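## Task

Get the box of screws, the box of paper clips and the plastic jar onto the shelf, with no other object ending up there. Items count only if they stay on the shelf without the robot supporting them, and everything must settle and stop moving shortly after you finish. Release your grip and pull the arms away at the end.

## Robot and tools

Robot: two 6-joint arms, left_arm and right_arm, each with a two-finger parallel gripper and a wrist camera (cam_left_wrist, cam_right_wrist, each 616x616 pixels). The names are labels only, not sides of an image. In the scene frame the origin sits on the table top between the arms, +z is up, +x points out over the table, and left_arm is on the +y side. Arm bases: left_arm at (-0.037, +0.356, 0) m, quat_wxyz (+0.995, 0, 0, +0.100); right_arm at (-0.039, -0.276, 0) m, quat_wxyz (+0.999, 0, 0, -0.046).

execute_actions takes "actions", a list holding at most one item, plus optional "pictures" (boolean; images are included unless false). Three forms:
- Look: {"actions": []} commands nothing and just reports the state.
- Move: {"actions": [{"rows": [[...]], "steps": N}]}. N is 1 to 15 control steps of 1/30 s (default 15). rows holds 1 to 15 rows; each row is used for one step and the final row repeats if rows run out. Every row is a single list of 14 numbers covering both arms, even if one arm stays still: left_arm waist, shoulder, elbow, wrist pitch, wrist yaw, wrist roll, opening, then the same seven for right_arm. The six joint numbers are absolute target angles in radians (joint space, same convention as the Joint positions line), not offsets. Stated ranges per arm: waist -2.618 to 3.054, shoulder 0.000 to 3.142, elbow 0.000 to 3.142, wrist pitch -1.571 to 1.571, wrist yaw -1.571 to 1.571, wrist roll -2.094 to 2.094. True ends may differ by up to 0.036 rad. A target more than 0.036 rad beyond a stated end, and farther out than the joint's last reported angle, makes the whole call rejected, and nothing is sent. A target past the real end is clipped there and reported as "joint sent to its limit" (possibly referring to an earlier action). The opening is an absolute value in [-1, 1]: +1 fully open, -1 closed.
- Wait: {"actions": [{"steps": N}]} with N up to 300; sends nothing and returns after N steps counted from the previous result.

Motion: each joint's target is held within a fixed lead of its measured angle per step (waist 0.202, shoulder 0.258, elbow 0.238, wrist pitch 0.573, wrist yaw and roll 0.522 rad), and targets that would shift the gripper more than 70 mm from where it is get scaled back, so large moves need several actions. Between calls the arms keep heading for the last row sent, until they have nearly stopped or a step is HELD. "HELD" marks steps where your row was partly or wholly not sent; "joint command not followed" means a clearance check altered or blocked joint targets on some steps while the rest of the row still ran.

Result lines: left_arm: ... | right_arm: ... give each gripper's end_effector_position (metres, scene frame) and end_effector_quat_wxyz. That point lies between the finger pads, about 1 cm short of the fingertips; the fingers point along the gripper's +z and close along its y. Printed positions can be off, more at long reach. Joint positions and Joint velocities list, per arm, the six joints (rad, rad/s) then the pad gap (m, m/s; 0.094 m fully open). grip_measured is the measured opening on the command scale; each gripper may read up to about 1 mm off, consistently.

Gripping: away from the ends of the scale, fingers go to where grip_measured would equal your number. To hold something, keep commanding below its grip_measured: roughly 0.03 below holds firmly, less holds gently. Pad force tops out near 50 to 62 N (sometimes less), lower on parts under about 2 mm thick.

zoom_image: camera (cam_left_wrist or cam_right_wrist) and region [x0, y0, x1, y1] in pixels of that camera's latest image, top-left origin, at most 504x504; returns an enlarged view.

read_manual: optional section "licences"; returns licence text only, no motion.

finished_scene: scene, the number of the current scene; ends it permanently, reports success and moves on to the next task.

Cautions: don't drop, slam or push objects hard, and don't knock anything off the table. Keep the arms from colliding or pressing on each other. Brief tugs on held parts or pushes on loose items can happen. Holding loads heats motors: a MOTOR HOT line appears from 75 °C, at 90 °C the arm is stopped for 10 s, and at 100 °C the arm goes limp and falls; these are reported as OVER-TEMPERATURE FAULT. Before finishing, open the grippers, move clear, and make sure nothing is still moving or resting on the robot.

Each tool is called after ">>>" by a JSON object that holds its "api" and its "payload".

## Session

>>> {"api": "execute_actions", "payload": {"actions": []}}

Scene clock: 0.00 s of 5100.00 s.
left_arm: end_effector_position=(+0.2705, +0.4657, +0.1049) grip_measured=+1.000 end_effector_quat_wxyz=(-0.192, +0.712, -0.608, -0.295) | right_arm: end_effector_position=(+0.3774, -0.5438, +0.1692) grip_measured=+1.000 end_effector_quat_wxyz=(+0.281, +0.295, +0.757, +0.512)
Joint positions: left_arm=[-0.212  1.93   1.454 -1.347 -0.681 -1.829  0.094] | right_arm=[-0.829  2.5    2.335 -1.55  -1.242 -0.282  0.094]
Joint velocities: left_arm=[ 0.007 -0.007 -0.012  0.007  0.037 -0.007  0.   ] | right_arm=[-0.017  0.002  0.002 -0.022 -0.007 -0.051  0.   ]
Motor temperatures (°C, as the motors report them): left_arm=[30 28 29 28 31 28] | right_arm=[27 28 29 29 29 28]

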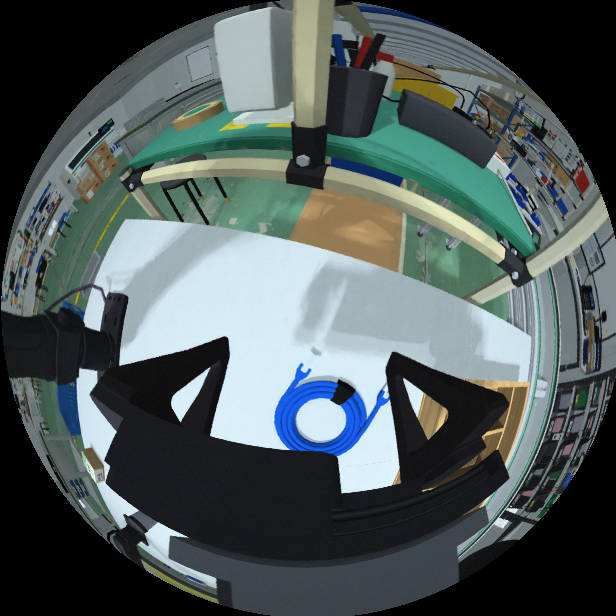

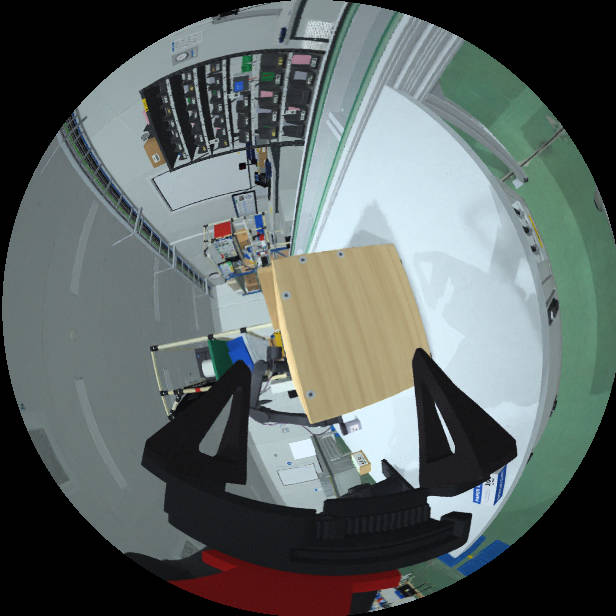

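>>> {"api": "execute_actions", "payload": {"actions": [{"rows":[[-0.5,1.5,1.6,-1.4,0,0,1,-0.829,2.5,2.335,-1.55,-1.242,-0.282,1]]}], "pictures": false}}

>>> {"api": "execute_actions", "payload": {"actions": [{"steps":45}]}}

Scene clock: 2.87 s of 5100.00 s.
left_arm: end_effector_position=(+0.2615, +0.2748, +0.2327) grip_measured=+1.000 end_effector_quat_wxyz=(+0.148, -0.223, +0.962, -0.053) | right_arm: end_effector_position=(+0.3771, -0.5439, +0.1683) grip_measured=+1.000 end_effector_quat_wxyz=(+0.279, +0.295, +0.758, +0.510)
Joint positions: left_arm=[-0.504  1.481  1.595 -1.373 -0.059 -0.751  0.094] | right_arm=[-0.829  2.5    2.335 -1.55  -1.237 -0.282  0.094]
Joint velocities: left_arm=[ 0.007 -0.076 -0.022 -0.066  0.432  2.747  0.   ] | right_arm=[-0.012 -0.012  0.017 -0.037  0.066 -0.051  0.   ]
Motor temperatures (°C, as the motors report them): left_arm=[30 29 30 28 31 28] | right_arm=[27 30 29 29 29 28]
Steps of this call (steps 1 to 71: nothing new was sent; steps 72 to 86: all 15 steps of this action). Readings (joint positions):
72: left_arm=[-0.219 1.920 1.458 -1.347 -0.640 -1.787] | right_arm=[-0.829 2.500 2.335 -1.550 -1.242 -0.282]
73: left_arm=[-0.236 1.902 1.462 -1.348 -0.587 -1.738] | right_arm=[-0.829 2.500 2.335 -1.550 -1.241 -0.282]
75: left_arm=[-0.293 1.844 1.481 -1.348 -0.483 -1.640] | right_arm=[-0.829 2.500 2.335 -1.550 -1.239 -0.282]
79: left_arm=[-0.426 1.691 1.522 -1.348 -0.294 -1.420] | right_arm=[-0.829 2.500 2.335 -1.550 -1.238 -0.282]
86: the state above

Scene clock: 4.37 s of 5100.00 s.
left_arm: end_effector_position=(+0.2564, +0.2662, +0.2258) grip_measured=+1.000 end_effector_quat_wxyz=(+0.135, +0.145, +0.980, -0.019) | right_arm: end_effector_position=(+0.3771, -0.5439, +0.1683) grip_measured=+1.000 end_effector_quat_wxyz=(+0.279, +0.295, +0.758, +0.510)
Joint positions: left_arm=[-0.504  1.5    1.595 -1.392 -0.004 -0.01   0.094] | right_arm=[-0.829  2.5    2.335 -1.55  -1.237 -0.282  0.094]
Joint velocities: left_arm=[ 0.002 -0.012  0.007 -0.007 -0.007  0.022  0.   ] | right_arm=[ 0.012 -0.002 -0.002  0.007 -0.007 -0.007  0.   ]
Motor temperatures (°C, as the motors report them): left_arm=[30 29 30 28 31 28] | right_arm=[27 31 30 29 29 28]
Steps of this call (steps 1 to 45: the robot went on to your last target). Readings (joint positions):
1: left_arm=[-0.504 1.481 1.595 -1.377 -0.047 -0.652] | right_arm=[-0.829 2.500 2.335 -1.550 -1.237 -0.282]
2: left_arm=[-0.504 1.485 1.595 -1.381 -0.037 -0.552] | right_arm=[-0.829 2.500 2.335 -1.550 -1.237 -0.282]
4: left_arm=[-0.504 1.494 1.595 -1.385 -0.024 -0.364] | right_arm=[-0.829 2.500 2.335 -1.550 -1.237 -0.282]
8: left_arm=[-0.504 1.500 1.595 -1.388 -0.011 -0.154] | right_arm=[-0.829 2.500 2.335 -1.550 -1.237 -0.282]
45: the state above
All arms were judged still, so your last target was given up. Only a new action makes them travel on or press farther. Fingers that are still opening or closing keep moving.

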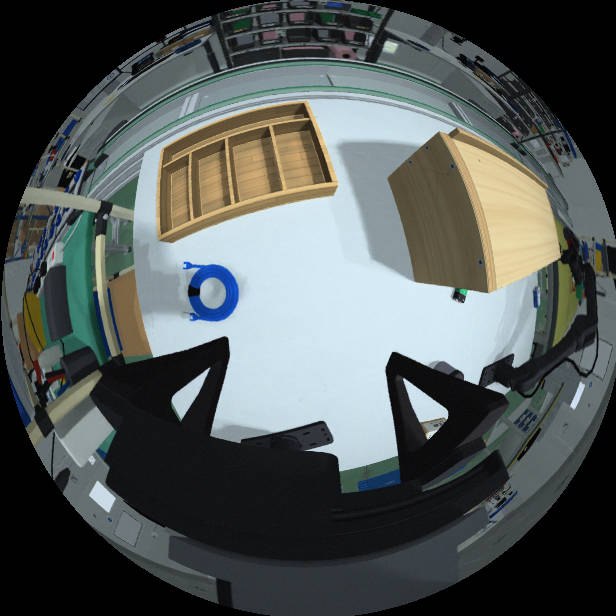

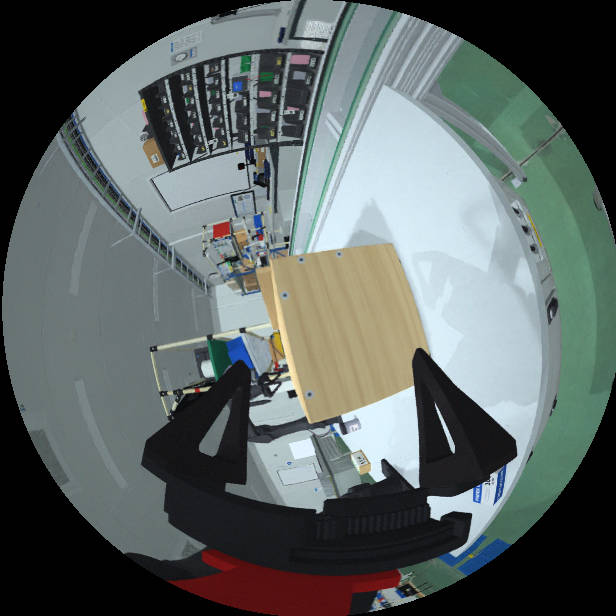

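>>> {"api": "execute_actions", "payload": {"actions": [{"rows":[[-1.3,1.3,1.5,-1.5,0,0,1,-0.1,1.2,1.2,-0.6,0,0,1]]}], "pictures": false}}

>>> {"api": "execute_actions", "payload": {"actions": [{"steps":60}]}}

Scene clock: 5.83 s of 5100.00 s.
left_arm: end_effector_position=(+0.0751, +0.1328, +0.2419) grip_measured=+1.000 end_effector_quat_wxyz=(+0.118, +0.516, +0.844, -0.080) | right_arm: end_effector_position=(+0.3546, -0.3124, +0.2509) grip_measured=+1.000 end_effector_quat_wxyz=(+0.418, +0.032, +0.907, +0.022)
Joint positions: left_arm=[-1.303  1.309  1.505 -1.483  0.012 -0.006  0.094] | right_arm=[-0.06   1.333  1.242 -0.622 -0.13  -0.022  0.094]
Joint velocities: left_arm=[-0.027  0.007 -0.017 -0.081 -0.154  0.022  0.   ] | right_arm=[ 0.134 -2.293 -0.896 -0.315  0.315  0.022  0.   ]
Motor temperatures (°C, as the motors report them): left_arm=[30 29 30 28 31 28] | right_arm=[27 31 30 29 29 28]
Steps of this call (steps 1 to 29: nothing new was sent; steps 30 to 44: all 15 steps of this action). Readings (joint positions):
30: left_arm=[-0.524 1.481 1.576 -1.385 -0.015 -0.010] | right_arm=[-0.813 2.460 2.275 -1.458 -1.163 -0.238]
31: left_arm=[-0.570 1.449 1.545 -1.392 -0.019 -0.010] | right_arm=[-0.789 2.400 2.181 -1.350 -1.056 -0.192]
33: left_arm=[-0.710 1.380 1.508 -1.430 -0.016 -0.010] | right_arm=[-0.701 2.266 2.010 -1.152 -0.856 -0.127]
37: left_arm=[-1.025 1.309 1.505 -1.466 -0.004 -0.009] | right_arm=[-0.440 1.953 1.687 -0.786 -0.414 -0.050]
44: the state above

Scene clock: 7.83 s of 5100.00 s.
left_arm: end_effector_position=(+0.0750, +0.1352, +0.2412) grip_measured=+1.000 end_effector_quat_wxyz=(+0.115, +0.516, +0.845, -0.075) | right_arm: end_effector_position=(+0.3329, -0.3427, +0.2961) grip_measured=+1.000 end_effector_quat_wxyz=(+0.478, +0.074, +0.874, -0.041)
Joint positions: left_arm=[-1.303  1.309  1.505 -1.492  0.006 -0.006  0.094] | right_arm=[-0.093  1.2    1.222 -0.591 -0.014 -0.009  0.094]
Joint velocities: left_arm=[ 0.002  0.007 -0.007  0.007 -0.007  0.022  0.   ] | right_arm=[-0.017 -0.007 -0.002 -0.022  0.022  0.095  0.   ]
Motor temperatures (°C, as the motors report them): left_arm=[30 29 30 28 31 28] | right_arm=[27 31 30 30 29 28]
Steps of this call (steps 1 to 30: the robot went on to your last target; steps 31 to 60: nothing new was sent). Readings (joint positions):
1: left_arm=[-1.303 1.309 1.505 -1.485 0.011 -0.006] | right_arm=[-0.062 1.265 1.224 -0.632 -0.114 -0.021]
2: left_arm=[-1.303 1.309 1.505 -1.487 0.010 -0.006] | right_arm=[-0.072 1.217 1.222 -0.631 -0.095 -0.018]
4: left_arm=[-1.303 1.309 1.505 -1.488 0.009 -0.006] | right_arm=[-0.090 1.167 1.222 -0.601 -0.062 -0.015]
8: left_arm=[-1.303 1.309 1.505 -1.491 0.007 -0.006] | right_arm=[-0.093 1.181 1.222 -0.587 -0.031 -0.011]
60: the state above
All arms were judged still, so your last target was given up. Only a new action makes them travel on or press farther. Fingers that are still opening or closing keep moving.

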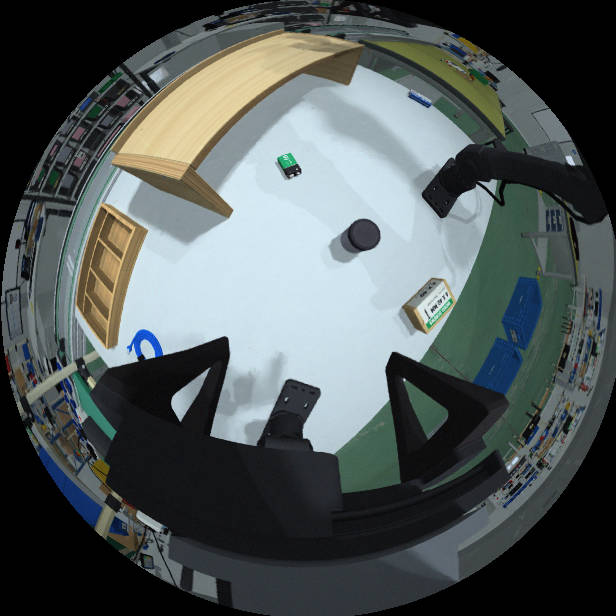

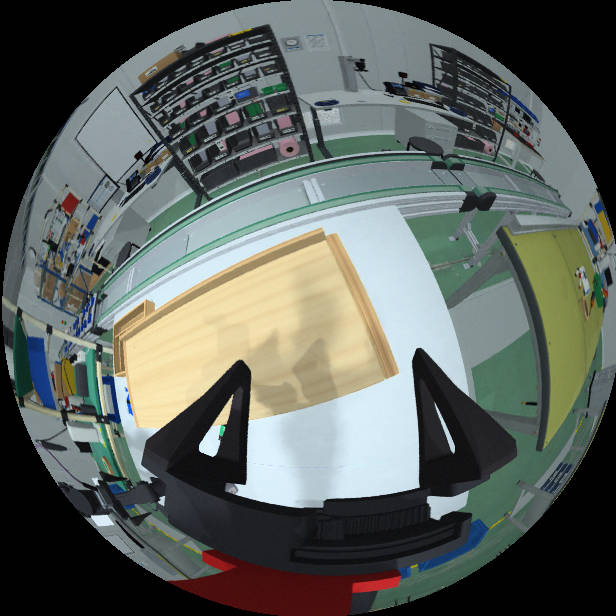

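>>> {"api": "zoom_image", "payload": {"camera": "cam_left_wrist", "region": [250,70,480,350]}}

Region (250, 70, 480, 350) of cam_left_wrist's 616x616 image, scaled by 1.800, with more detail than that image has; it fills the left 414 columns of this view, and the rest is white.

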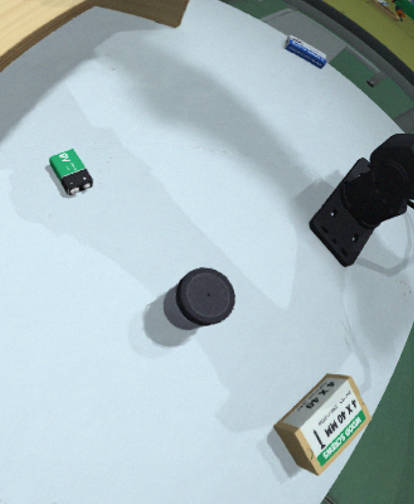

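>>> {"api": "execute_actions", "payload": {"actions": [{"rows":[[-0.3,1.3,1.5,-1.5,0,0,1,1.10,1.498,1.325,-1.398,0,0,1]]}], "pictures": false}}

>>> {"api": "execute_actions", "payload": {"actions": [{"steps":40}]}}

Scene clock: 11.53 s of 5100.00 s.
left_arm: end_effector_position=(+0.2098, +0.3323, +0.2412) grip_measured=+1.000 end_effector_quat_wxyz=(+0.137, +0.051, +0.989, -0.003) | right_arm: end_effector_position=(+0.2151, -0.1331, +0.1583) grip_measured=+1.000 end_effector_quat_wxyz=(+0.081, -0.256, +0.963, +0.009)
Joint positions: left_arm=[-0.308  1.309  1.505 -1.492 -0.01  -0.004  0.094] | right_arm=[ 0.619  1.496  1.341 -1.255  0.026  0.005  0.094]
Joint velocities: left_arm=[ 0.491  0.002  0.007 -0.022 -0.051  0.007  0.   ] | right_arm=[ 2.127  0.242 -0.012 -0.799 -0.198 -0.007  0.   ]
Motor temperatures (°C, as the motors report them): left_arm=[30 29 30 28 31 28] | right_arm=[27 30 30 30 29 28]
Steps of this call (steps 1 to 90: nothing new was sent; then 0.20 s passed at rest; steps 91 to 105: all 15 steps of this action). Readings (joint positions):
91: left_arm=[-1.273 1.309 1.505 -1.492 0.020 -0.004] | right_arm=[-0.077 1.217 1.239 -0.633 -0.003 -0.007]
92: left_arm=[-1.210 1.309 1.505 -1.492 0.023 -0.004] | right_arm=[-0.046 1.247 1.263 -0.684 0.002 -0.007]
94: left_arm=[-1.059 1.309 1.505 -1.492 0.017 -0.004] | right_arm=[0.029 1.323 1.289 -0.774 0.002 -0.007]
98: left_arm=[-0.754 1.309 1.505 -1.492 0.009 -0.004] | right_arm=[0.196 1.451 1.314 -0.977 0.038 0.006]
105: the state above

Scene clock: 12.87 s of 5100.00 s.
left_arm: end_effector_position=(+0.2099, +0.3336, +0.2412) grip_measured=+1.000 end_effector_quat_wxyz=(+0.137, +0.047, +0.989, -0.005) | right_arm: end_effector_position=(+0.0948, -0.0550, +0.1521) grip_measured=+1.000 end_effector_quat_wxyz=(+0.003, -0.485, +0.874, +0.008)
Joint positions: left_arm=[-0.299  1.309  1.505 -1.492 -0.004 -0.004  0.094] | right_arm=[ 1.109  1.509  1.341 -1.39  -0.012  0.003  0.094]
Joint velocities: left_arm=[-0.017 -0.002 -0.007 -0.037 -0.066 -0.022  0.   ] | right_arm=[-0.017 -0.007 -0.012 -0.037  0.037 -0.051  0.   ]
Motor temperatures (°C, as the motors report them): left_arm=[30 29 30 28 31 28] | right_arm=[27 30 30 30 29 28]
Steps of this call (steps 1 to 30: the robot went on to your last target; steps 31 to 40: nothing new was sent). Readings (joint positions):
1: left_arm=[-0.299 1.309 1.505 -1.492 -0.011 -0.004] | right_arm=[0.695 1.503 1.341 -1.279 0.023 0.005]
2: left_arm=[-0.299 1.309 1.505 -1.492 -0.010 -0.004] | right_arm=[0.771 1.507 1.341 -1.297 0.019 0.005]
4: left_arm=[-0.299 1.309 1.505 -1.492 -0.008 -0.004] | right_arm=[0.925 1.509 1.341 -1.322 0.014 0.005]
8: left_arm=[-0.299 1.309 1.505 -1.492 -0.005 -0.004] | right_arm=[1.112 1.509 1.341 -1.355 -0.011 0.003]
40: the state above
All arms were judged still, so your last target was given up. Only a new action makes them travel on or press farther. Fingers that are still opening or closing keep moving.

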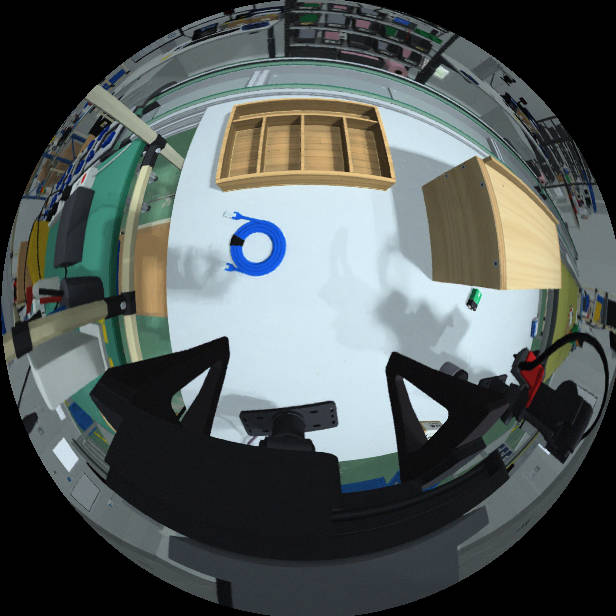

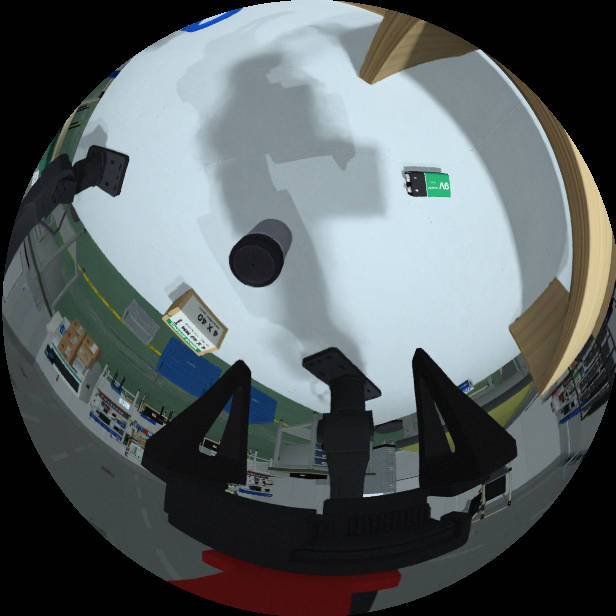

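>>> {"api": "execute_actions", "payload": {"actions": [{"rows":[[-0.3,1.3,1.5,-1.5,0,0,1,1.30,1.56,1.30,-1.31,0,0,1]]}]}}

Scene clock: 15.23 s of 5100.00 s.
left_arm: end_effector_position=(+0.2099, +0.3336, +0.2412) grip_measured=+1.000 end_effector_quat_wxyz=(+0.137, +0.047, +0.989, -0.005) | right_arm: end_effector_position=(+0.0534, -0.0232, +0.1320) grip_measured=+1.000 end_effector_quat_wxyz=(-0.003, -0.569, +0.822, +0.002)
Joint positions: left_arm=[-0.299  1.309  1.505 -1.492 -0.004 -0.004  0.094] | right_arm=[ 1.307  1.563  1.314 -1.325 -0.006  0.004  0.094]
Joint velocities: left_arm=[-0.002 -0.007 -0.012  0.007 -0.022 -0.066  0.   ] | right_arm=[-0.007 -0.007 -0.002 -0.007 -0.051 -0.022  0.   ]
Motor temperatures (°C, as the motors report them): left_arm=[30 29 30 28 31 28] | right_arm=[27 30 30 30 29 28]
Steps of this call (steps 1 to 56: nothing new was sent; steps 57 to 71: all 15 steps of this action). Readings (joint positions):
57: left_arm=[-0.299 1.309 1.505 -1.492 -0.004 -0.004] | right_arm=[1.134 1.512 1.339 -1.384 0.004 0.005]
58: left_arm=[-0.299 1.309 1.505 -1.492 -0.004 -0.004] | right_arm=[1.182 1.519 1.336 -1.373 0.010 0.005]
60: left_arm=[-0.299 1.309 1.505 -1.492 -0.004 -0.004] | right_arm=[1.274 1.542 1.329 -1.347 0.002 0.004]
64: left_arm=[-0.299 1.309 1.505 -1.492 -0.004 -0.004] | right_arm=[1.307 1.563 1.315 -1.329 -0.006 0.004]
71: the state above

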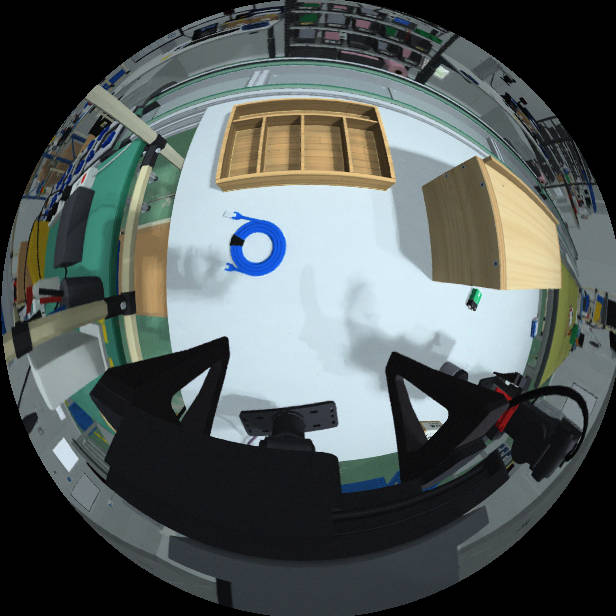

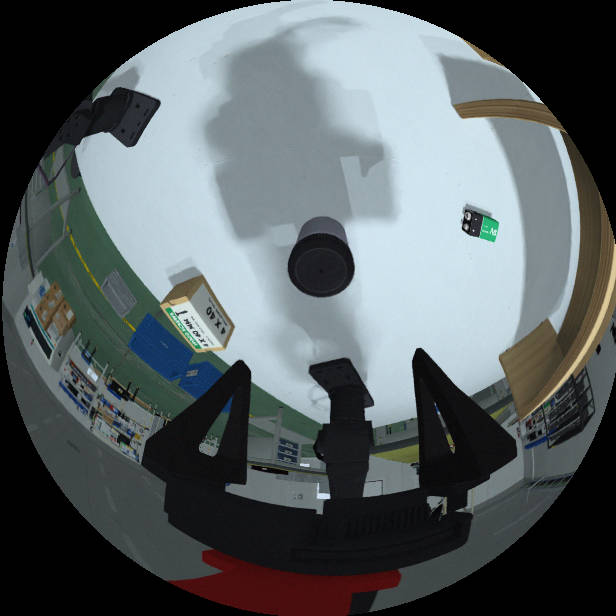

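>>> {"api": "execute_actions", "payload": {"actions": [{"rows":[[-0.3,1.3,1.5,-1.5,0,0,1,1.28,1.62,1.20,-1.14,0,0,1]]}]}}

Scene clock: 17.40 s of 5100.00 s.
left_arm: end_effector_position=(+0.2098, +0.3336, +0.2412) grip_measured=+1.000 end_effector_quat_wxyz=(+0.137, +0.047, +0.989, -0.005) | right_arm: end_effector_position=(+0.0624, -0.0143, +0.0880) grip_measured=+1.000 end_effector_quat_wxyz=(-0.006, -0.561, +0.828, -0.001)
Joint positions: left_arm=[-0.299  1.309  1.505 -1.492 -0.004 -0.004  0.094] | right_arm=[ 1.288  1.63   1.207 -1.159 -0.006  0.004  0.094]
Joint velocities: left_arm=[-0.007 -0.007 -0.027 -0.007 -0.022  0.007  0.   ] | right_arm=[ 0.007  0.002 -0.002  0.007 -0.007  0.007  0.   ]
Motor temperatures (°C, as the motors report them): left_arm=[30 29 30 28 31 28] | right_arm=[27 30 30 30 29 28]
Steps of this call (steps 1 to 15: the robot went on to your last target; steps 16 to 50: nothing new was sent; steps 51 to 65: all 15 steps of this action). Readings (joint positions):
51: left_arm=[-0.299 1.309 1.505 -1.492 -0.004 -0.004] | right_arm=[1.305 1.565 1.299 -1.300 -0.006 0.004]
52: left_arm=[-0.299 1.309 1.505 -1.492 -0.004 -0.004] | right_arm=[1.301 1.568 1.277 -1.266 -0.006 0.004]
54: left_arm=[-0.299 1.309 1.505 -1.492 -0.004 -0.004] | right_arm=[1.292 1.596 1.238 -1.222 -0.006 0.004]
58: left_arm=[-0.299 1.309 1.505 -1.492 -0.004 -0.004] | right_arm=[1.288 1.630 1.207 -1.186 -0.006 0.004]
65: the state above

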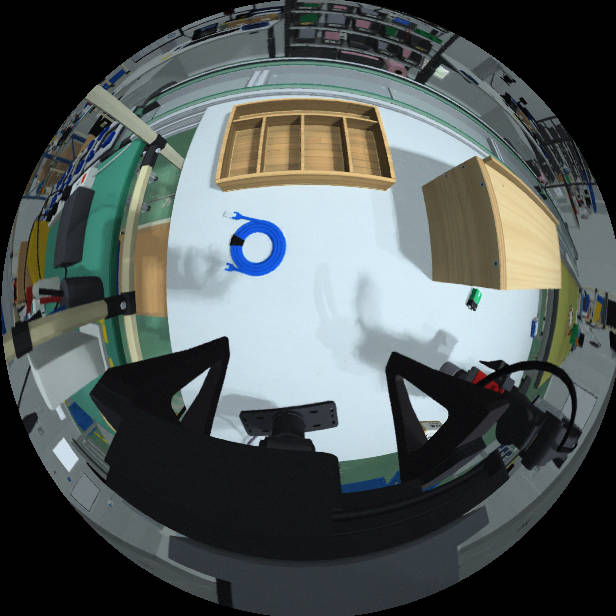

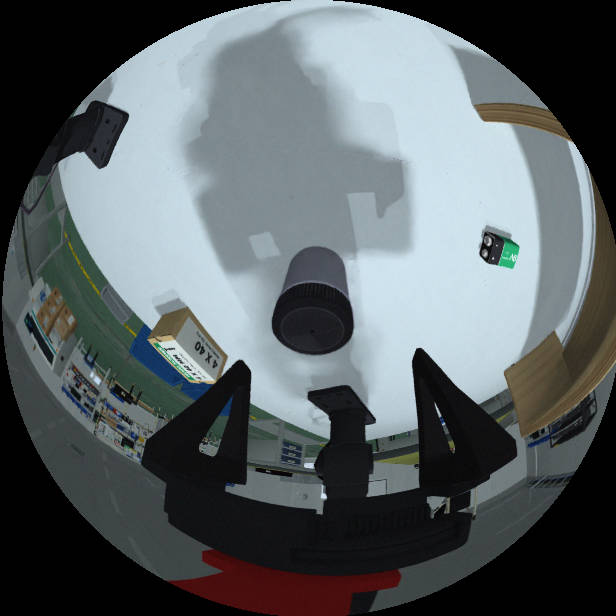

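>>> {"api": "execute_actions", "payload": {"actions": [{"rows":[[-0.3,1.3,1.5,-1.5,0,0,1,1.33,1.714,1.30,-1.15,0,0,1]]}]}}

Scene clock: 18.60 s of 5100.00 s.
left_arm: end_effector_position=(+0.2098, +0.3336, +0.2412) grip_measured=+1.000 end_effector_quat_wxyz=(+0.137, +0.047, +0.989, -0.005) | right_arm: end_effector_position=(+0.0594, +0.0066, +0.0811) grip_measured=+1.000 end_effector_quat_wxyz=(-0.010, -0.576, +0.817, -0.004)
Joint positions: left_arm=[-0.299  1.309  1.505 -1.492 -0.004 -0.004  0.094] | right_arm=[ 1.324  1.713  1.272 -1.15  -0.005  0.004  0.094]
Joint velocities: left_arm=[ 0.012  0.002 -0.007 -0.066 -0.037 -0.095  0.   ] | right_arm=[-0.007  0.002 -0.002 -0.051  0.037 -0.095  0.   ]
Motor temperatures (°C, as the motors report them): left_arm=[30 29 30 28 31 28] | right_arm=[27 30 30 30 29 28]
Steps of this call (steps 1 to 15: the robot went on to your last target; steps 16 to 21: nothing new was sent; steps 22 to 36: all 15 steps of this action). Readings (joint positions):
22: left_arm=[-0.299 1.309 1.505 -1.492 -0.004 -0.004] | right_arm=[1.292 1.641 1.220 -1.165 -0.005 0.004]
23: left_arm=[-0.299 1.309 1.505 -1.492 -0.004 -0.004] | right_arm=[1.299 1.660 1.241 -1.171 -0.005 0.004]
25: left_arm=[-0.299 1.309 1.505 -1.492 -0.004 -0.004] | right_arm=[1.315 1.695 1.268 -1.157 -0.005 0.004]
29: left_arm=[-0.299 1.309 1.505 -1.492 -0.004 -0.004] | right_arm=[1.324 1.713 1.272 -1.150 -0.005 0.004]
36: the state above

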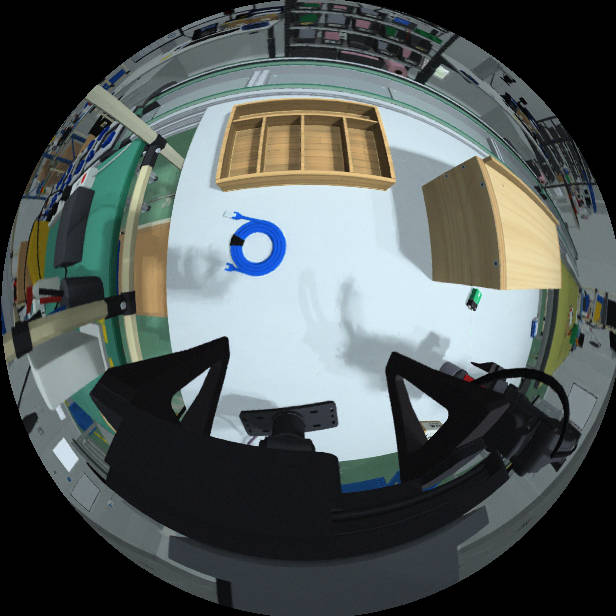

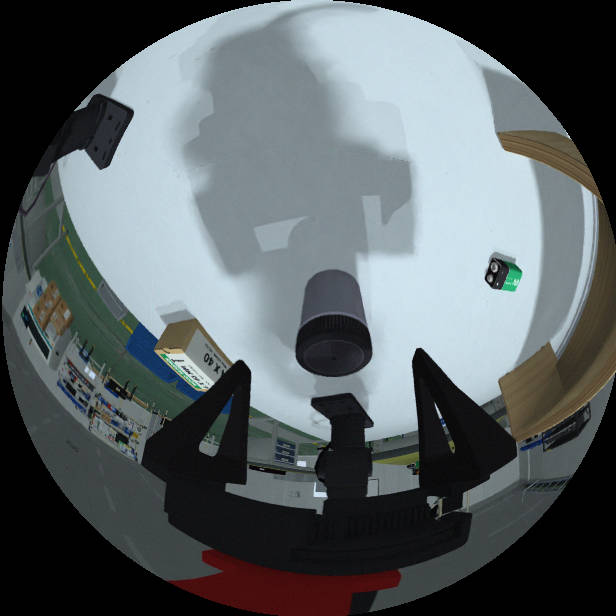

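>>> {"api": "execute_actions", "payload": {"actions": [{"rows":[[-0.3,1.3,1.5,-1.5,0,0,1,1.33,1.778,1.20,-0.97,0,0,1]]}]}}

Scene clock: 20.43 s of 5100.00 s.
left_arm: end_effector_position=(+0.2098, +0.3336, +0.2412) grip_measured=+1.000 end_effector_quat_wxyz=(+0.137, +0.047, +0.989, -0.005) | right_arm: end_effector_position=(+0.0650, +0.0225, +0.0458) grip_measured=+1.000 end_effector_quat_wxyz=(+0.002, -0.576, +0.818, +0.004)
Joint positions: left_arm=[-0.299  1.309  1.505 -1.492 -0.004 -0.004  0.094] | right_arm=[ 1.324  1.784  1.211 -0.989 -0.005  0.004  0.094]
Joint velocities: left_arm=[-0.022 -0.012 -0.002 -0.051 -0.022  0.066  0.   ] | right_arm=[-0.017 -0.017  0.012  0.081 -0.066 -0.066  0.   ]
Motor temperatures (°C, as the motors report them): left_arm=[30 29 30 28 31 28] | right_arm=[27 30 30 30 29 28]
Steps of this call (steps 1 to 15: the robot went on to your last target; steps 16 to 40: nothing new was sent; steps 41 to 55: all 15 steps of this action). Readings (joint positions):
41: left_arm=[-0.299 1.309 1.505 -1.492 -0.004 -0.004] | right_arm=[1.324 1.716 1.263 -1.130 -0.005 0.004]
42: left_arm=[-0.299 1.309 1.505 -1.492 -0.004 -0.004] | right_arm=[1.324 1.723 1.252 -1.099 -0.005 0.004]
44: left_arm=[-0.299 1.309 1.505 -1.492 -0.004 -0.004] | right_arm=[1.324 1.752 1.233 -1.052 -0.005 0.004]
48: left_arm=[-0.299 1.309 1.505 -1.492 -0.004 -0.004] | right_arm=[1.324 1.784 1.212 -1.013 -0.005 0.004]
55: the state above

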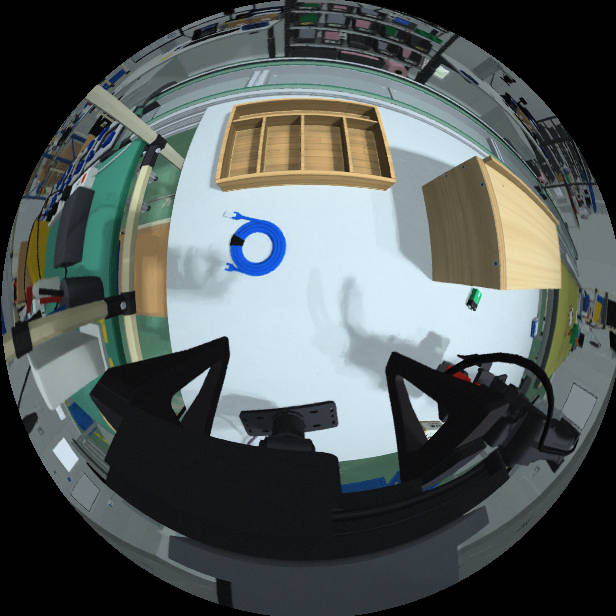

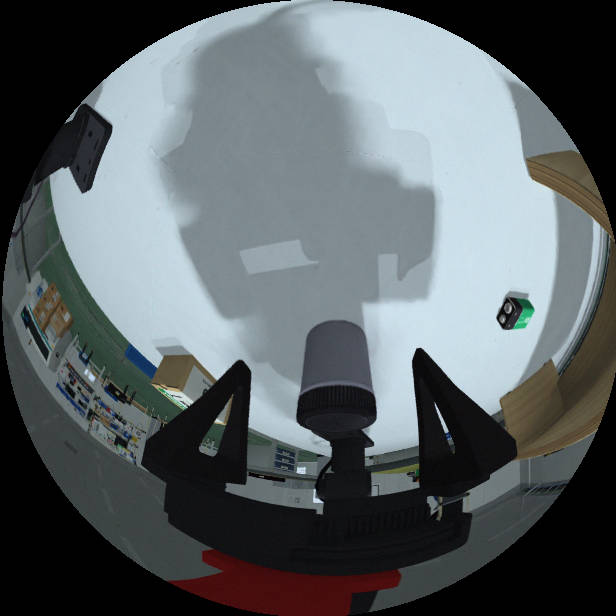

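>>> {"api": "execute_actions", "payload": {"actions": [{"rows":[[-0.3,1.3,1.5,-1.5,0,0,1,1.33,1.765,1.19,-0.97,0,0,-0.15]]}]}}

Scene clock: 21.33 s of 5100.00 s.
left_arm: end_effector_position=(+0.2098, +0.3336, +0.2412) grip_measured=+1.000 end_effector_quat_wxyz=(+0.137, +0.047, +0.989, -0.005) | right_arm: end_effector_position=(+0.0655, +0.0239, +0.0458) grip_measured=-0.148 end_effector_quat_wxyz=(+0.005, -0.576, +0.817, +0.006)
Joint positions: left_arm=[-0.299  1.309  1.505 -1.492 -0.004 -0.004  0.094] | right_arm=[ 1.324  1.784  1.211 -0.983 -0.005  0.004  0.04 ]
Joint velocities: left_arm=[-0.007  0.002 -0.002  0.007  0.007  0.051  0.   ] | right_arm=[-0.002 -0.002 -0.007  0.095 -0.037 -0.066  0.   ]
Motor temperatures (°C, as the motors report them): left_arm=[30 29 30 28 31 28] | right_arm=[27 31 30 30 29 28]
Steps of this call (steps 1 to 12: the robot went on to your last target; steps 13 to 27: all 15 steps of this action). Readings (joint positions):
13: left_arm=[-0.299 1.309 1.505 -1.492 -0.004 -0.004] | right_arm=[1.324 1.784 1.211 -0.984 -0.005 0.004]
14: left_arm=[-0.299 1.309 1.505 -1.492 -0.004 -0.004] | right_arm=[1.324 1.784 1.211 -0.984 -0.005 0.004]
16: left_arm=[-0.299 1.309 1.505 -1.492 -0.004 -0.004] | right_arm=[1.324 1.784 1.211 -0.984 -0.005 0.004]
20: left_arm=[-0.299 1.309 1.505 -1.492 -0.004 -0.004] | right_arm=[1.324 1.784 1.211 -0.983 -0.005 0.004]
27: the state above

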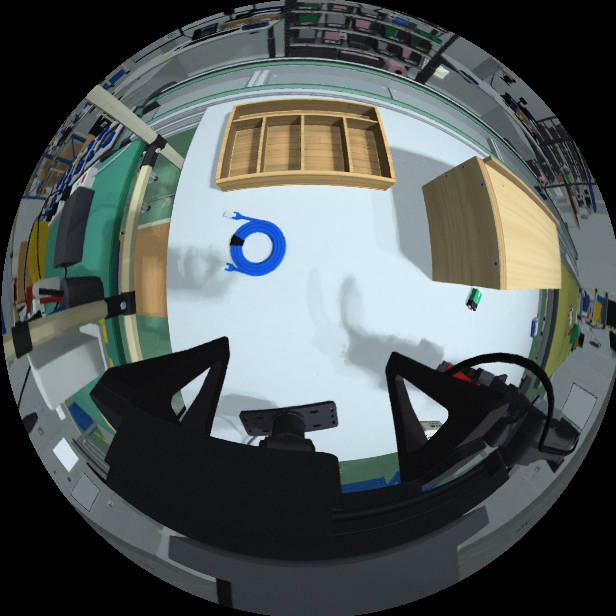

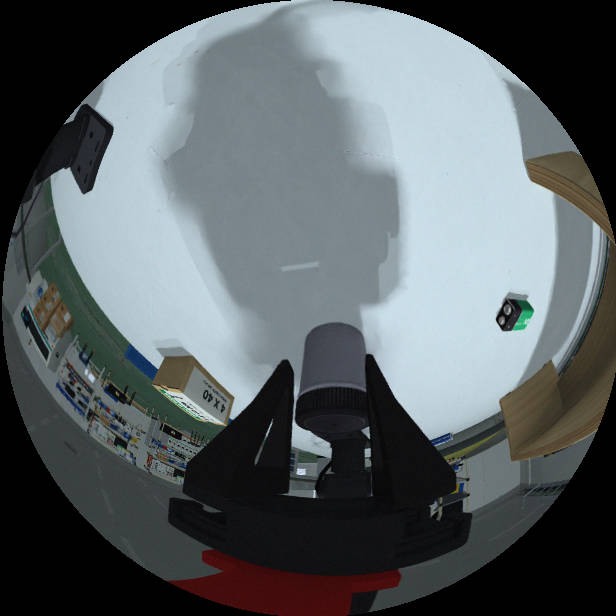

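>>> {"api": "execute_actions", "payload": {"actions": [{"rows":[[-0.3,1.3,1.5,-1.5,0,0,1,1.33,1.765,1.19,-0.97,0,0,-0.45]]}]}}

Scene clock: 22.33 s of 5100.00 s.
left_arm: end_effector_position=(+0.2098, +0.3336, +0.2412) grip_measured=+1.000 end_effector_quat_wxyz=(+0.137, +0.047, +0.989, -0.005) | right_arm: end_effector_position=(+0.0660, +0.0248, +0.0458) grip_measured=-0.448 end_effector_quat_wxyz=(+0.006, -0.576, +0.817, +0.007)
Joint positions: left_arm=[-0.299  1.309  1.505 -1.492 -0.004 -0.004  0.094] | right_arm=[ 1.324  1.784  1.211 -0.979 -0.004  0.004  0.026]
Joint velocities: left_arm=[-0.007 -0.002 -0.017 -0.022  0.007 -0.007  0.   ] | right_arm=[-0.017  0.002  0.002 -0.022 -0.007 -0.037 -0.   ]
Motor temperatures (°C, as the motors report them): left_arm=[30 29 30 28 31 28] | right_arm=[27 31 30 30 29 28]
Steps of this call (steps 1 to 15: the robot went on to your last target; steps 16 to 30: all 15 steps of this action). Readings (joint positions):
16: left_arm=[-0.299 1.309 1.505 -1.492 -0.004 -0.004] | right_arm=[1.324 1.784 1.211 -0.983 -0.004 0.004]
17: left_arm=[-0.299 1.309 1.505 -1.492 -0.004 -0.004] | right_arm=[1.324 1.784 1.211 -0.980 -0.004 0.004]
19: left_arm=[-0.299 1.309 1.505 -1.492 -0.004 -0.004] | right_arm=[1.324 1.784 1.211 -0.979 -0.004 0.004]
23: left_arm=[-0.299 1.309 1.505 -1.492 -0.004 -0.004] | right_arm=[1.324 1.784 1.211 -0.979 -0.004 0.004]
30: the state above

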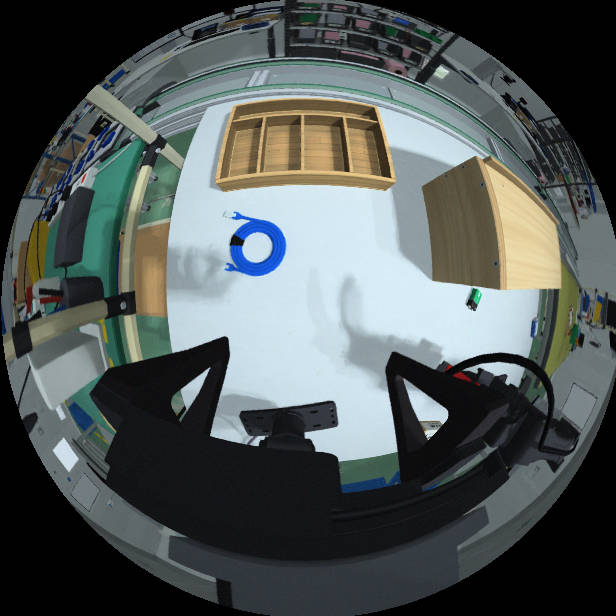

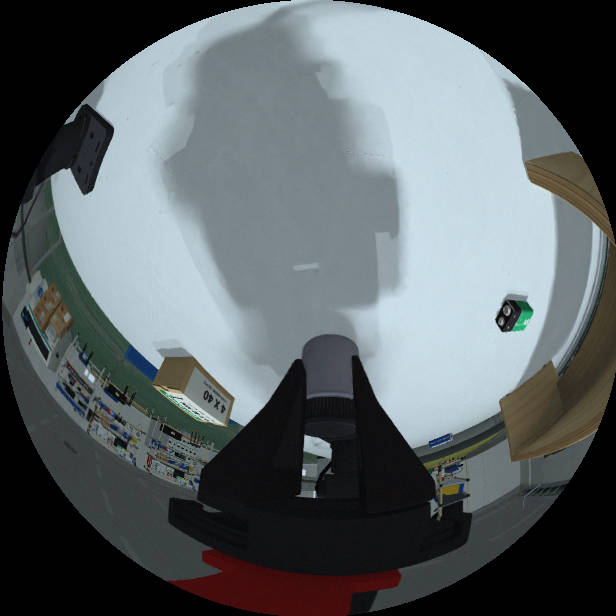

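>>> {"api": "execute_actions", "payload": {"actions": [{"rows":[[-0.3,1.3,1.5,-1.5,0,0,1,1.33,1.765,1.19,-0.97,0,0,1],[-0.3,1.3,1.5,-1.5,0,0,1,1.33,1.765,1.19,-0.97,0,0,1],[-0.3,1.3,1.5,-1.5,0,0,1,1.33,1.765,1.19,-0.97,0,0,1],[-0.3,1.3,1.5,-1.5,0,0,1,1.33,1.765,1.19,-0.97,0,0,1],[-0.3,1.3,1.5,-1.5,0,0,1,1.33,1.765,1.19,-0.97,0,0,1],[-0.3,1.3,1.5,-1.5,0,0,1,1.33,1.67,1.085,-0.97,0,0,1]]}]}}

Scene clock: 23.93 s of 5100.00 s.
left_arm: end_effector_position=(+0.2098, +0.3336, +0.2412) grip_measured=+1.000 end_effector_quat_wxyz=(+0.137, +0.047, +0.989, -0.005) | right_arm: end_effector_position=(+0.0563, -0.0026, +0.0488) grip_measured=+1.000 end_effector_quat_wxyz=(+0.003, -0.576, +0.817, +0.005)
Joint positions: left_arm=[-0.299  1.309  1.505 -1.492 -0.004 -0.004  0.094] | right_arm=[ 1.324  1.681  1.102 -0.981 -0.004  0.004  0.094]
Joint velocities: left_arm=[ 0.002  0.002 -0.002 -0.066 -0.007 -0.022  0.   ] | right_arm=[-0.007  0.007 -0.012 -0.007  0.037  0.037  0.   ]
Motor temperatures (°C, as the motors report them): left_arm=[30 29 30 28 31 28] | right_arm=[27 31 30 30 29 28]
Steps of this call (steps 1 to 15: the robot went on to your last target; steps 16 to 33: nothing new was sent; steps 34 to 48: all 15 steps of this action). Readings (joint positions):
34: left_arm=[-0.299 1.309 1.505 -1.492 -0.004 -0.004] | right_arm=[1.324 1.784 1.211 -0.979 -0.004 0.004]
35: left_arm=[-0.299 1.309 1.505 -1.492 -0.004 -0.004] | right_arm=[1.324 1.784 1.211 -0.979 -0.004 0.004]
37: left_arm=[-0.299 1.309 1.505 -1.492 -0.004 -0.004] | right_arm=[1.324 1.784 1.211 -0.979 -0.004 0.004]
41: left_arm=[-0.299 1.309 1.505 -1.492 -0.004 -0.004] | right_arm=[1.324 1.716 1.130 -0.958 -0.004 0.004]
48: the state above

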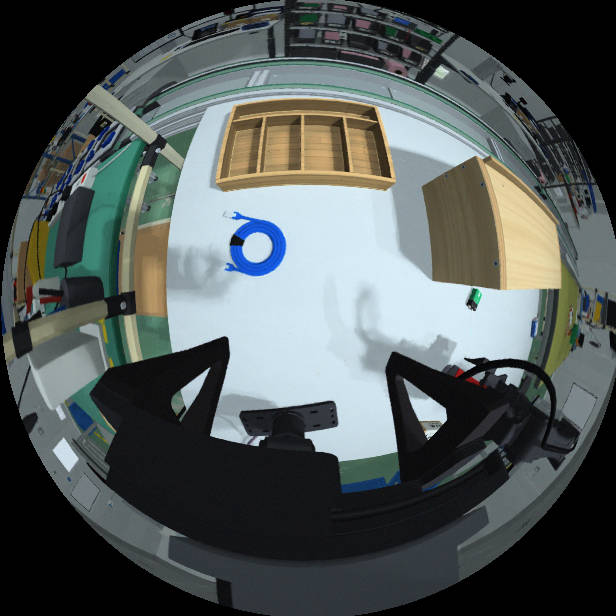

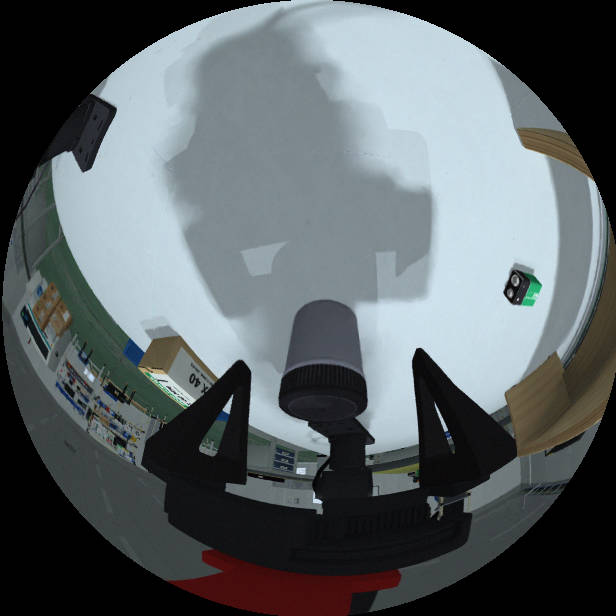

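>>> {"api": "execute_actions", "payload": {"actions": [{"rows":[[-0.3,1.3,1.5,-1.5,0,0,1,1.36,1.67,1.085,-0.97,0,0,-0.3]]}]}}

Scene clock: 24.97 s of 5100.00 s.
left_arm: end_effector_position=(+0.2098, +0.3336, +0.2412) grip_measured=+1.000 end_effector_quat_wxyz=(+0.137, +0.047, +0.989, -0.005) | right_arm: end_effector_position=(+0.0487, -0.0000, +0.0488) grip_measured=-0.057 end_effector_quat_wxyz=(+0.004, -0.588, +0.809, +0.004)
Joint positions: left_arm=[-0.299  1.309  1.505 -1.492 -0.004 -0.004  0.094] | right_arm=[ 1.353  1.681  1.102 -0.98  -0.003  0.003  0.044]
Joint velocities: left_arm=[ 0.002 -0.002 -0.017 -0.007 -0.007  0.022  0.   ] | right_arm=[-0.017 -0.012 -0.012  0.051 -0.051  0.022  0.001]
Motor temperatures (°C, as the motors report them): left_arm=[30 29 30 28 31 28] | right_arm=[27 31 30 30 29 28]
Steps of this call (steps 1 to 15: the robot went on to your last target; step 16: nothing new was sent; steps 17 to 31: all 15 steps of this action). Readings (joint positions):
17: left_arm=[-0.299 1.309 1.505 -1.492 -0.004 -0.004] | right_arm=[1.327 1.681 1.102 -0.980 -0.003 0.004]
18: left_arm=[-0.299 1.309 1.505 -1.492 -0.004 -0.004] | right_arm=[1.333 1.681 1.102 -0.980 -0.003 0.004]
20: left_arm=[-0.299 1.309 1.505 -1.492 -0.004 -0.004] | right_arm=[1.347 1.681 1.102 -0.980 -0.002 0.003]
24: left_arm=[-0.299 1.309 1.505 -1.492 -0.004 -0.004] | right_arm=[1.353 1.681 1.102 -0.980 -0.003 0.003]
31: the state above

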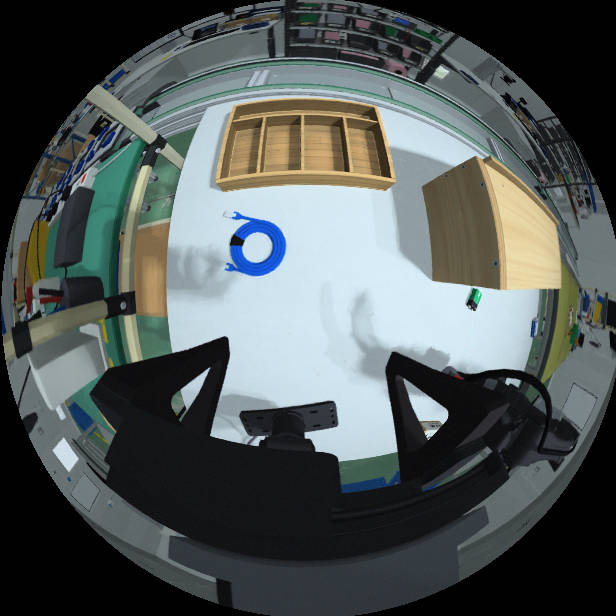

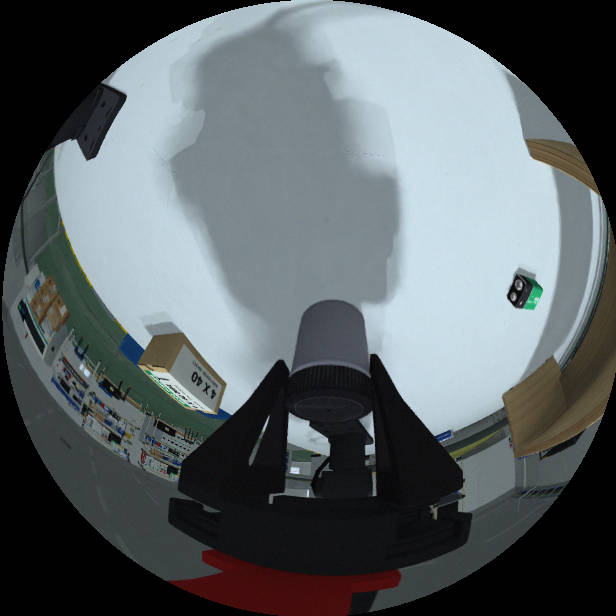

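>>> {"api": "execute_actions", "payload": {"actions": [{"rows":[[-0.3,1.3,1.5,-1.5,0,0,1,1.36,1.55,1.58,-1.5,0,0,-0.09]]}], "pictures": false}}

>>> {"api": "execute_actions", "payload": {"actions": [{"rows":[[-0.9,1.3,1.5,-1.2,0,0,1,0.4,1.45,1.58,-1.5,0,0,-0.09]]}], "pictures": false}}

>>> {"api": "execute_actions", "payload": {"actions": [{"steps":20}]}}

Scene clock: 27.23 s of 5100.00 s.
left_arm: end_effector_position=(+0.2098, +0.3336, +0.2412) grip_measured=+1.000 end_effector_quat_wxyz=(+0.137, +0.047, +0.989, -0.005) | right_arm: end_effector_position=(+0.0492, +0.0016, +0.2066) grip_measured=-0.057 end_effector_quat_wxyz=(+0.061, -0.586, +0.807, +0.046)
Joint positions: left_arm=[-0.299  1.309  1.505 -1.492 -0.004 -0.004  0.094] | right_arm=[ 1.353  1.538  1.578 -1.458 -0.003  0.003  0.044]
Joint velocities: left_arm=[-0.002 -0.012 -0.002 -0.007  0.022  0.051  0.   ] | right_arm=[-0.007  0.129 -0.007 -0.3    0.095 -0.007 -0.   ]
Motor temperatures (°C, as the motors report them): left_arm=[30 29 30 28 31 28] | right_arm=[27 31 30 30 29 28]
Steps of this call (steps 1 to 15: the robot went on to your last target; steps 16 to 53: nothing new was sent; steps 54 to 68: all 15 steps of this action). Readings (joint positions):
54: left_arm=[-0.299 1.309 1.505 -1.492 -0.004 -0.004] | right_arm=[1.353 1.678 1.124 -1.027 -0.003 0.003]
55: left_arm=[-0.299 1.309 1.505 -1.492 -0.004 -0.004] | right_arm=[1.353 1.673 1.161 -1.101 -0.003 0.003]
57: left_arm=[-0.299 1.309 1.505 -1.492 -0.004 -0.004] | right_arm=[1.353 1.642 1.252 -1.223 -0.003 0.003]
61: left_arm=[-0.299 1.309 1.505 -1.492 -0.004 -0.004] | right_arm=[1.353 1.585 1.497 -1.371 -0.003 0.003]
68: the state above

Scene clock: 27.73 s of 5100.00 s.
left_arm: end_effector_position=(+0.1977, +0.1558, +0.2662) grip_measured=+1.000 end_effector_quat_wxyz=(+0.248, +0.332, +0.905, -0.096) | right_arm: end_effector_position=(+0.2298, -0.1955, +0.2232) grip_measured=-0.057 end_effector_quat_wxyz=(+0.100, -0.147, +0.984, +0.007)
Joint positions: left_arm=[-0.906  1.31   1.502 -1.224  0.008 -0.004  0.094] | right_arm=[ 0.392  1.47   1.575 -1.475  0.016  0.001  0.044]
Joint velocities: left_arm=[-0.017  0.007 -0.027  0.022 -0.007 -0.095  0.   ] | right_arm=[-0.32   0.007 -0.007 -0.154  0.125  0.051  0.002]
Motor temperatures (°C, as the motors report them): left_arm=[30 29 30 28 31 28] | right_arm=[27 31 30 30 29 28]
Steps of this call (steps 1 to 15: all 15 steps of this action). Readings (joint positions):
1: left_arm=[-0.328 1.309 1.503 -1.466 -0.018 -0.005] | right_arm=[1.327 1.535 1.577 -1.464 -0.020 0.001]
2: left_arm=[-0.391 1.308 1.502 -1.419 -0.021 -0.005] | right_arm=[1.274 1.527 1.575 -1.468 -0.030 0.001]
4: left_arm=[-0.538 1.310 1.502 -1.332 -0.018 -0.005] | right_arm=[1.129 1.502 1.575 -1.469 -0.027 0.001]
8: left_arm=[-0.830 1.310 1.502 -1.248 -0.005 -0.005] | right_arm=[0.819 1.470 1.575 -1.469 -0.016 0.001]
15: the state above

Scene clock: 28.40 s of 5100.00 s.
left_arm: end_effector_position=(+0.1985, +0.1557, +0.2666) grip_measured=+1.000 end_effector_quat_wxyz=(+0.250, +0.332, +0.904, -0.096) | right_arm: end_effector_position=(+0.2249, -0.1964, +0.2222) grip_measured=-0.057 end_effector_quat_wxyz=(+0.090, -0.147, +0.985, +0.008)
Joint positions: left_arm=[-0.906  1.31   1.502 -1.221  0.006 -0.004  0.094] | right_arm=[ 0.391  1.47   1.575 -1.495  0.011  0.001  0.044]
Joint velocities: left_arm=[-0.002  0.002 -0.022  0.007 -0.051  0.081  0.   ] | right_arm=[ 0.027  0.002 -0.007 -0.051 -0.066  0.037  0.   ]
Motor temperatures (°C, as the motors report them): left_arm=[30 29 30 29 31 28] | right_arm=[27 31 30 30 29 28]
Steps of this call (steps 1 to 20: the robot went on to your last target). Readings (joint positions):
1: left_arm=[-0.906 1.310 1.502 -1.223 0.008 -0.004] | right_arm=[0.388 1.470 1.575 -1.479 0.018 0.001]
2: left_arm=[-0.906 1.310 1.502 -1.223 0.008 -0.004] | right_arm=[0.389 1.470 1.575 -1.483 0.016 0.001]
4: left_arm=[-0.906 1.310 1.502 -1.222 0.007 -0.004] | right_arm=[0.391 1.470 1.575 -1.489 0.013 0.001]
8: left_arm=[-0.906 1.310 1.502 -1.221 0.006 -0.004] | right_arm=[0.391 1.470 1.575 -1.493 0.012 0.001]
20: the state above

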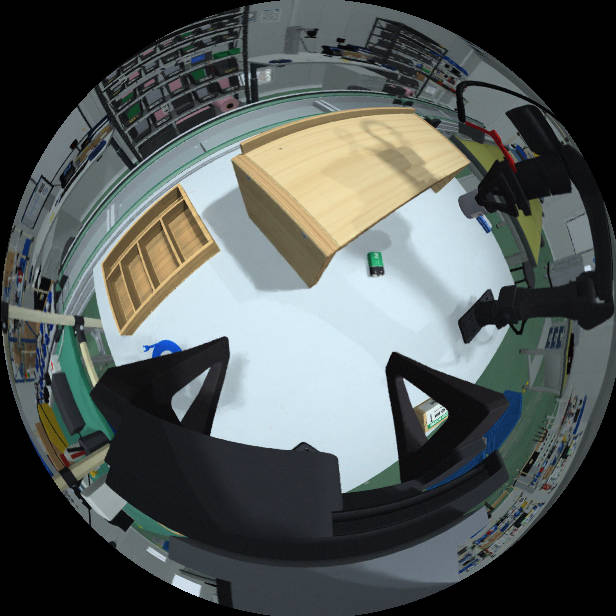

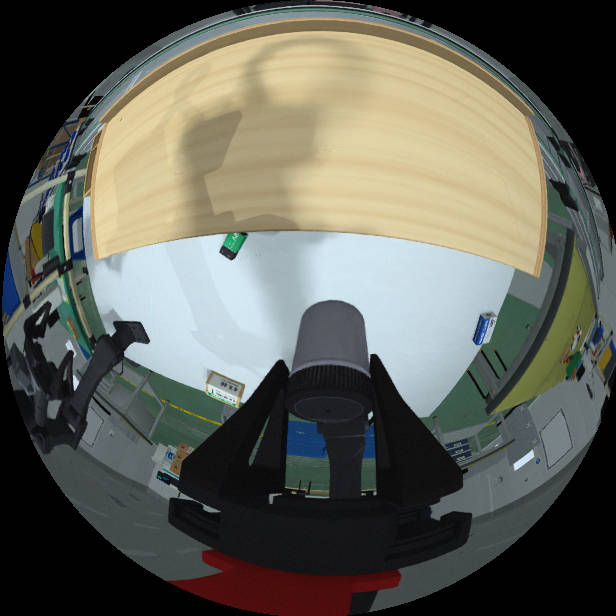

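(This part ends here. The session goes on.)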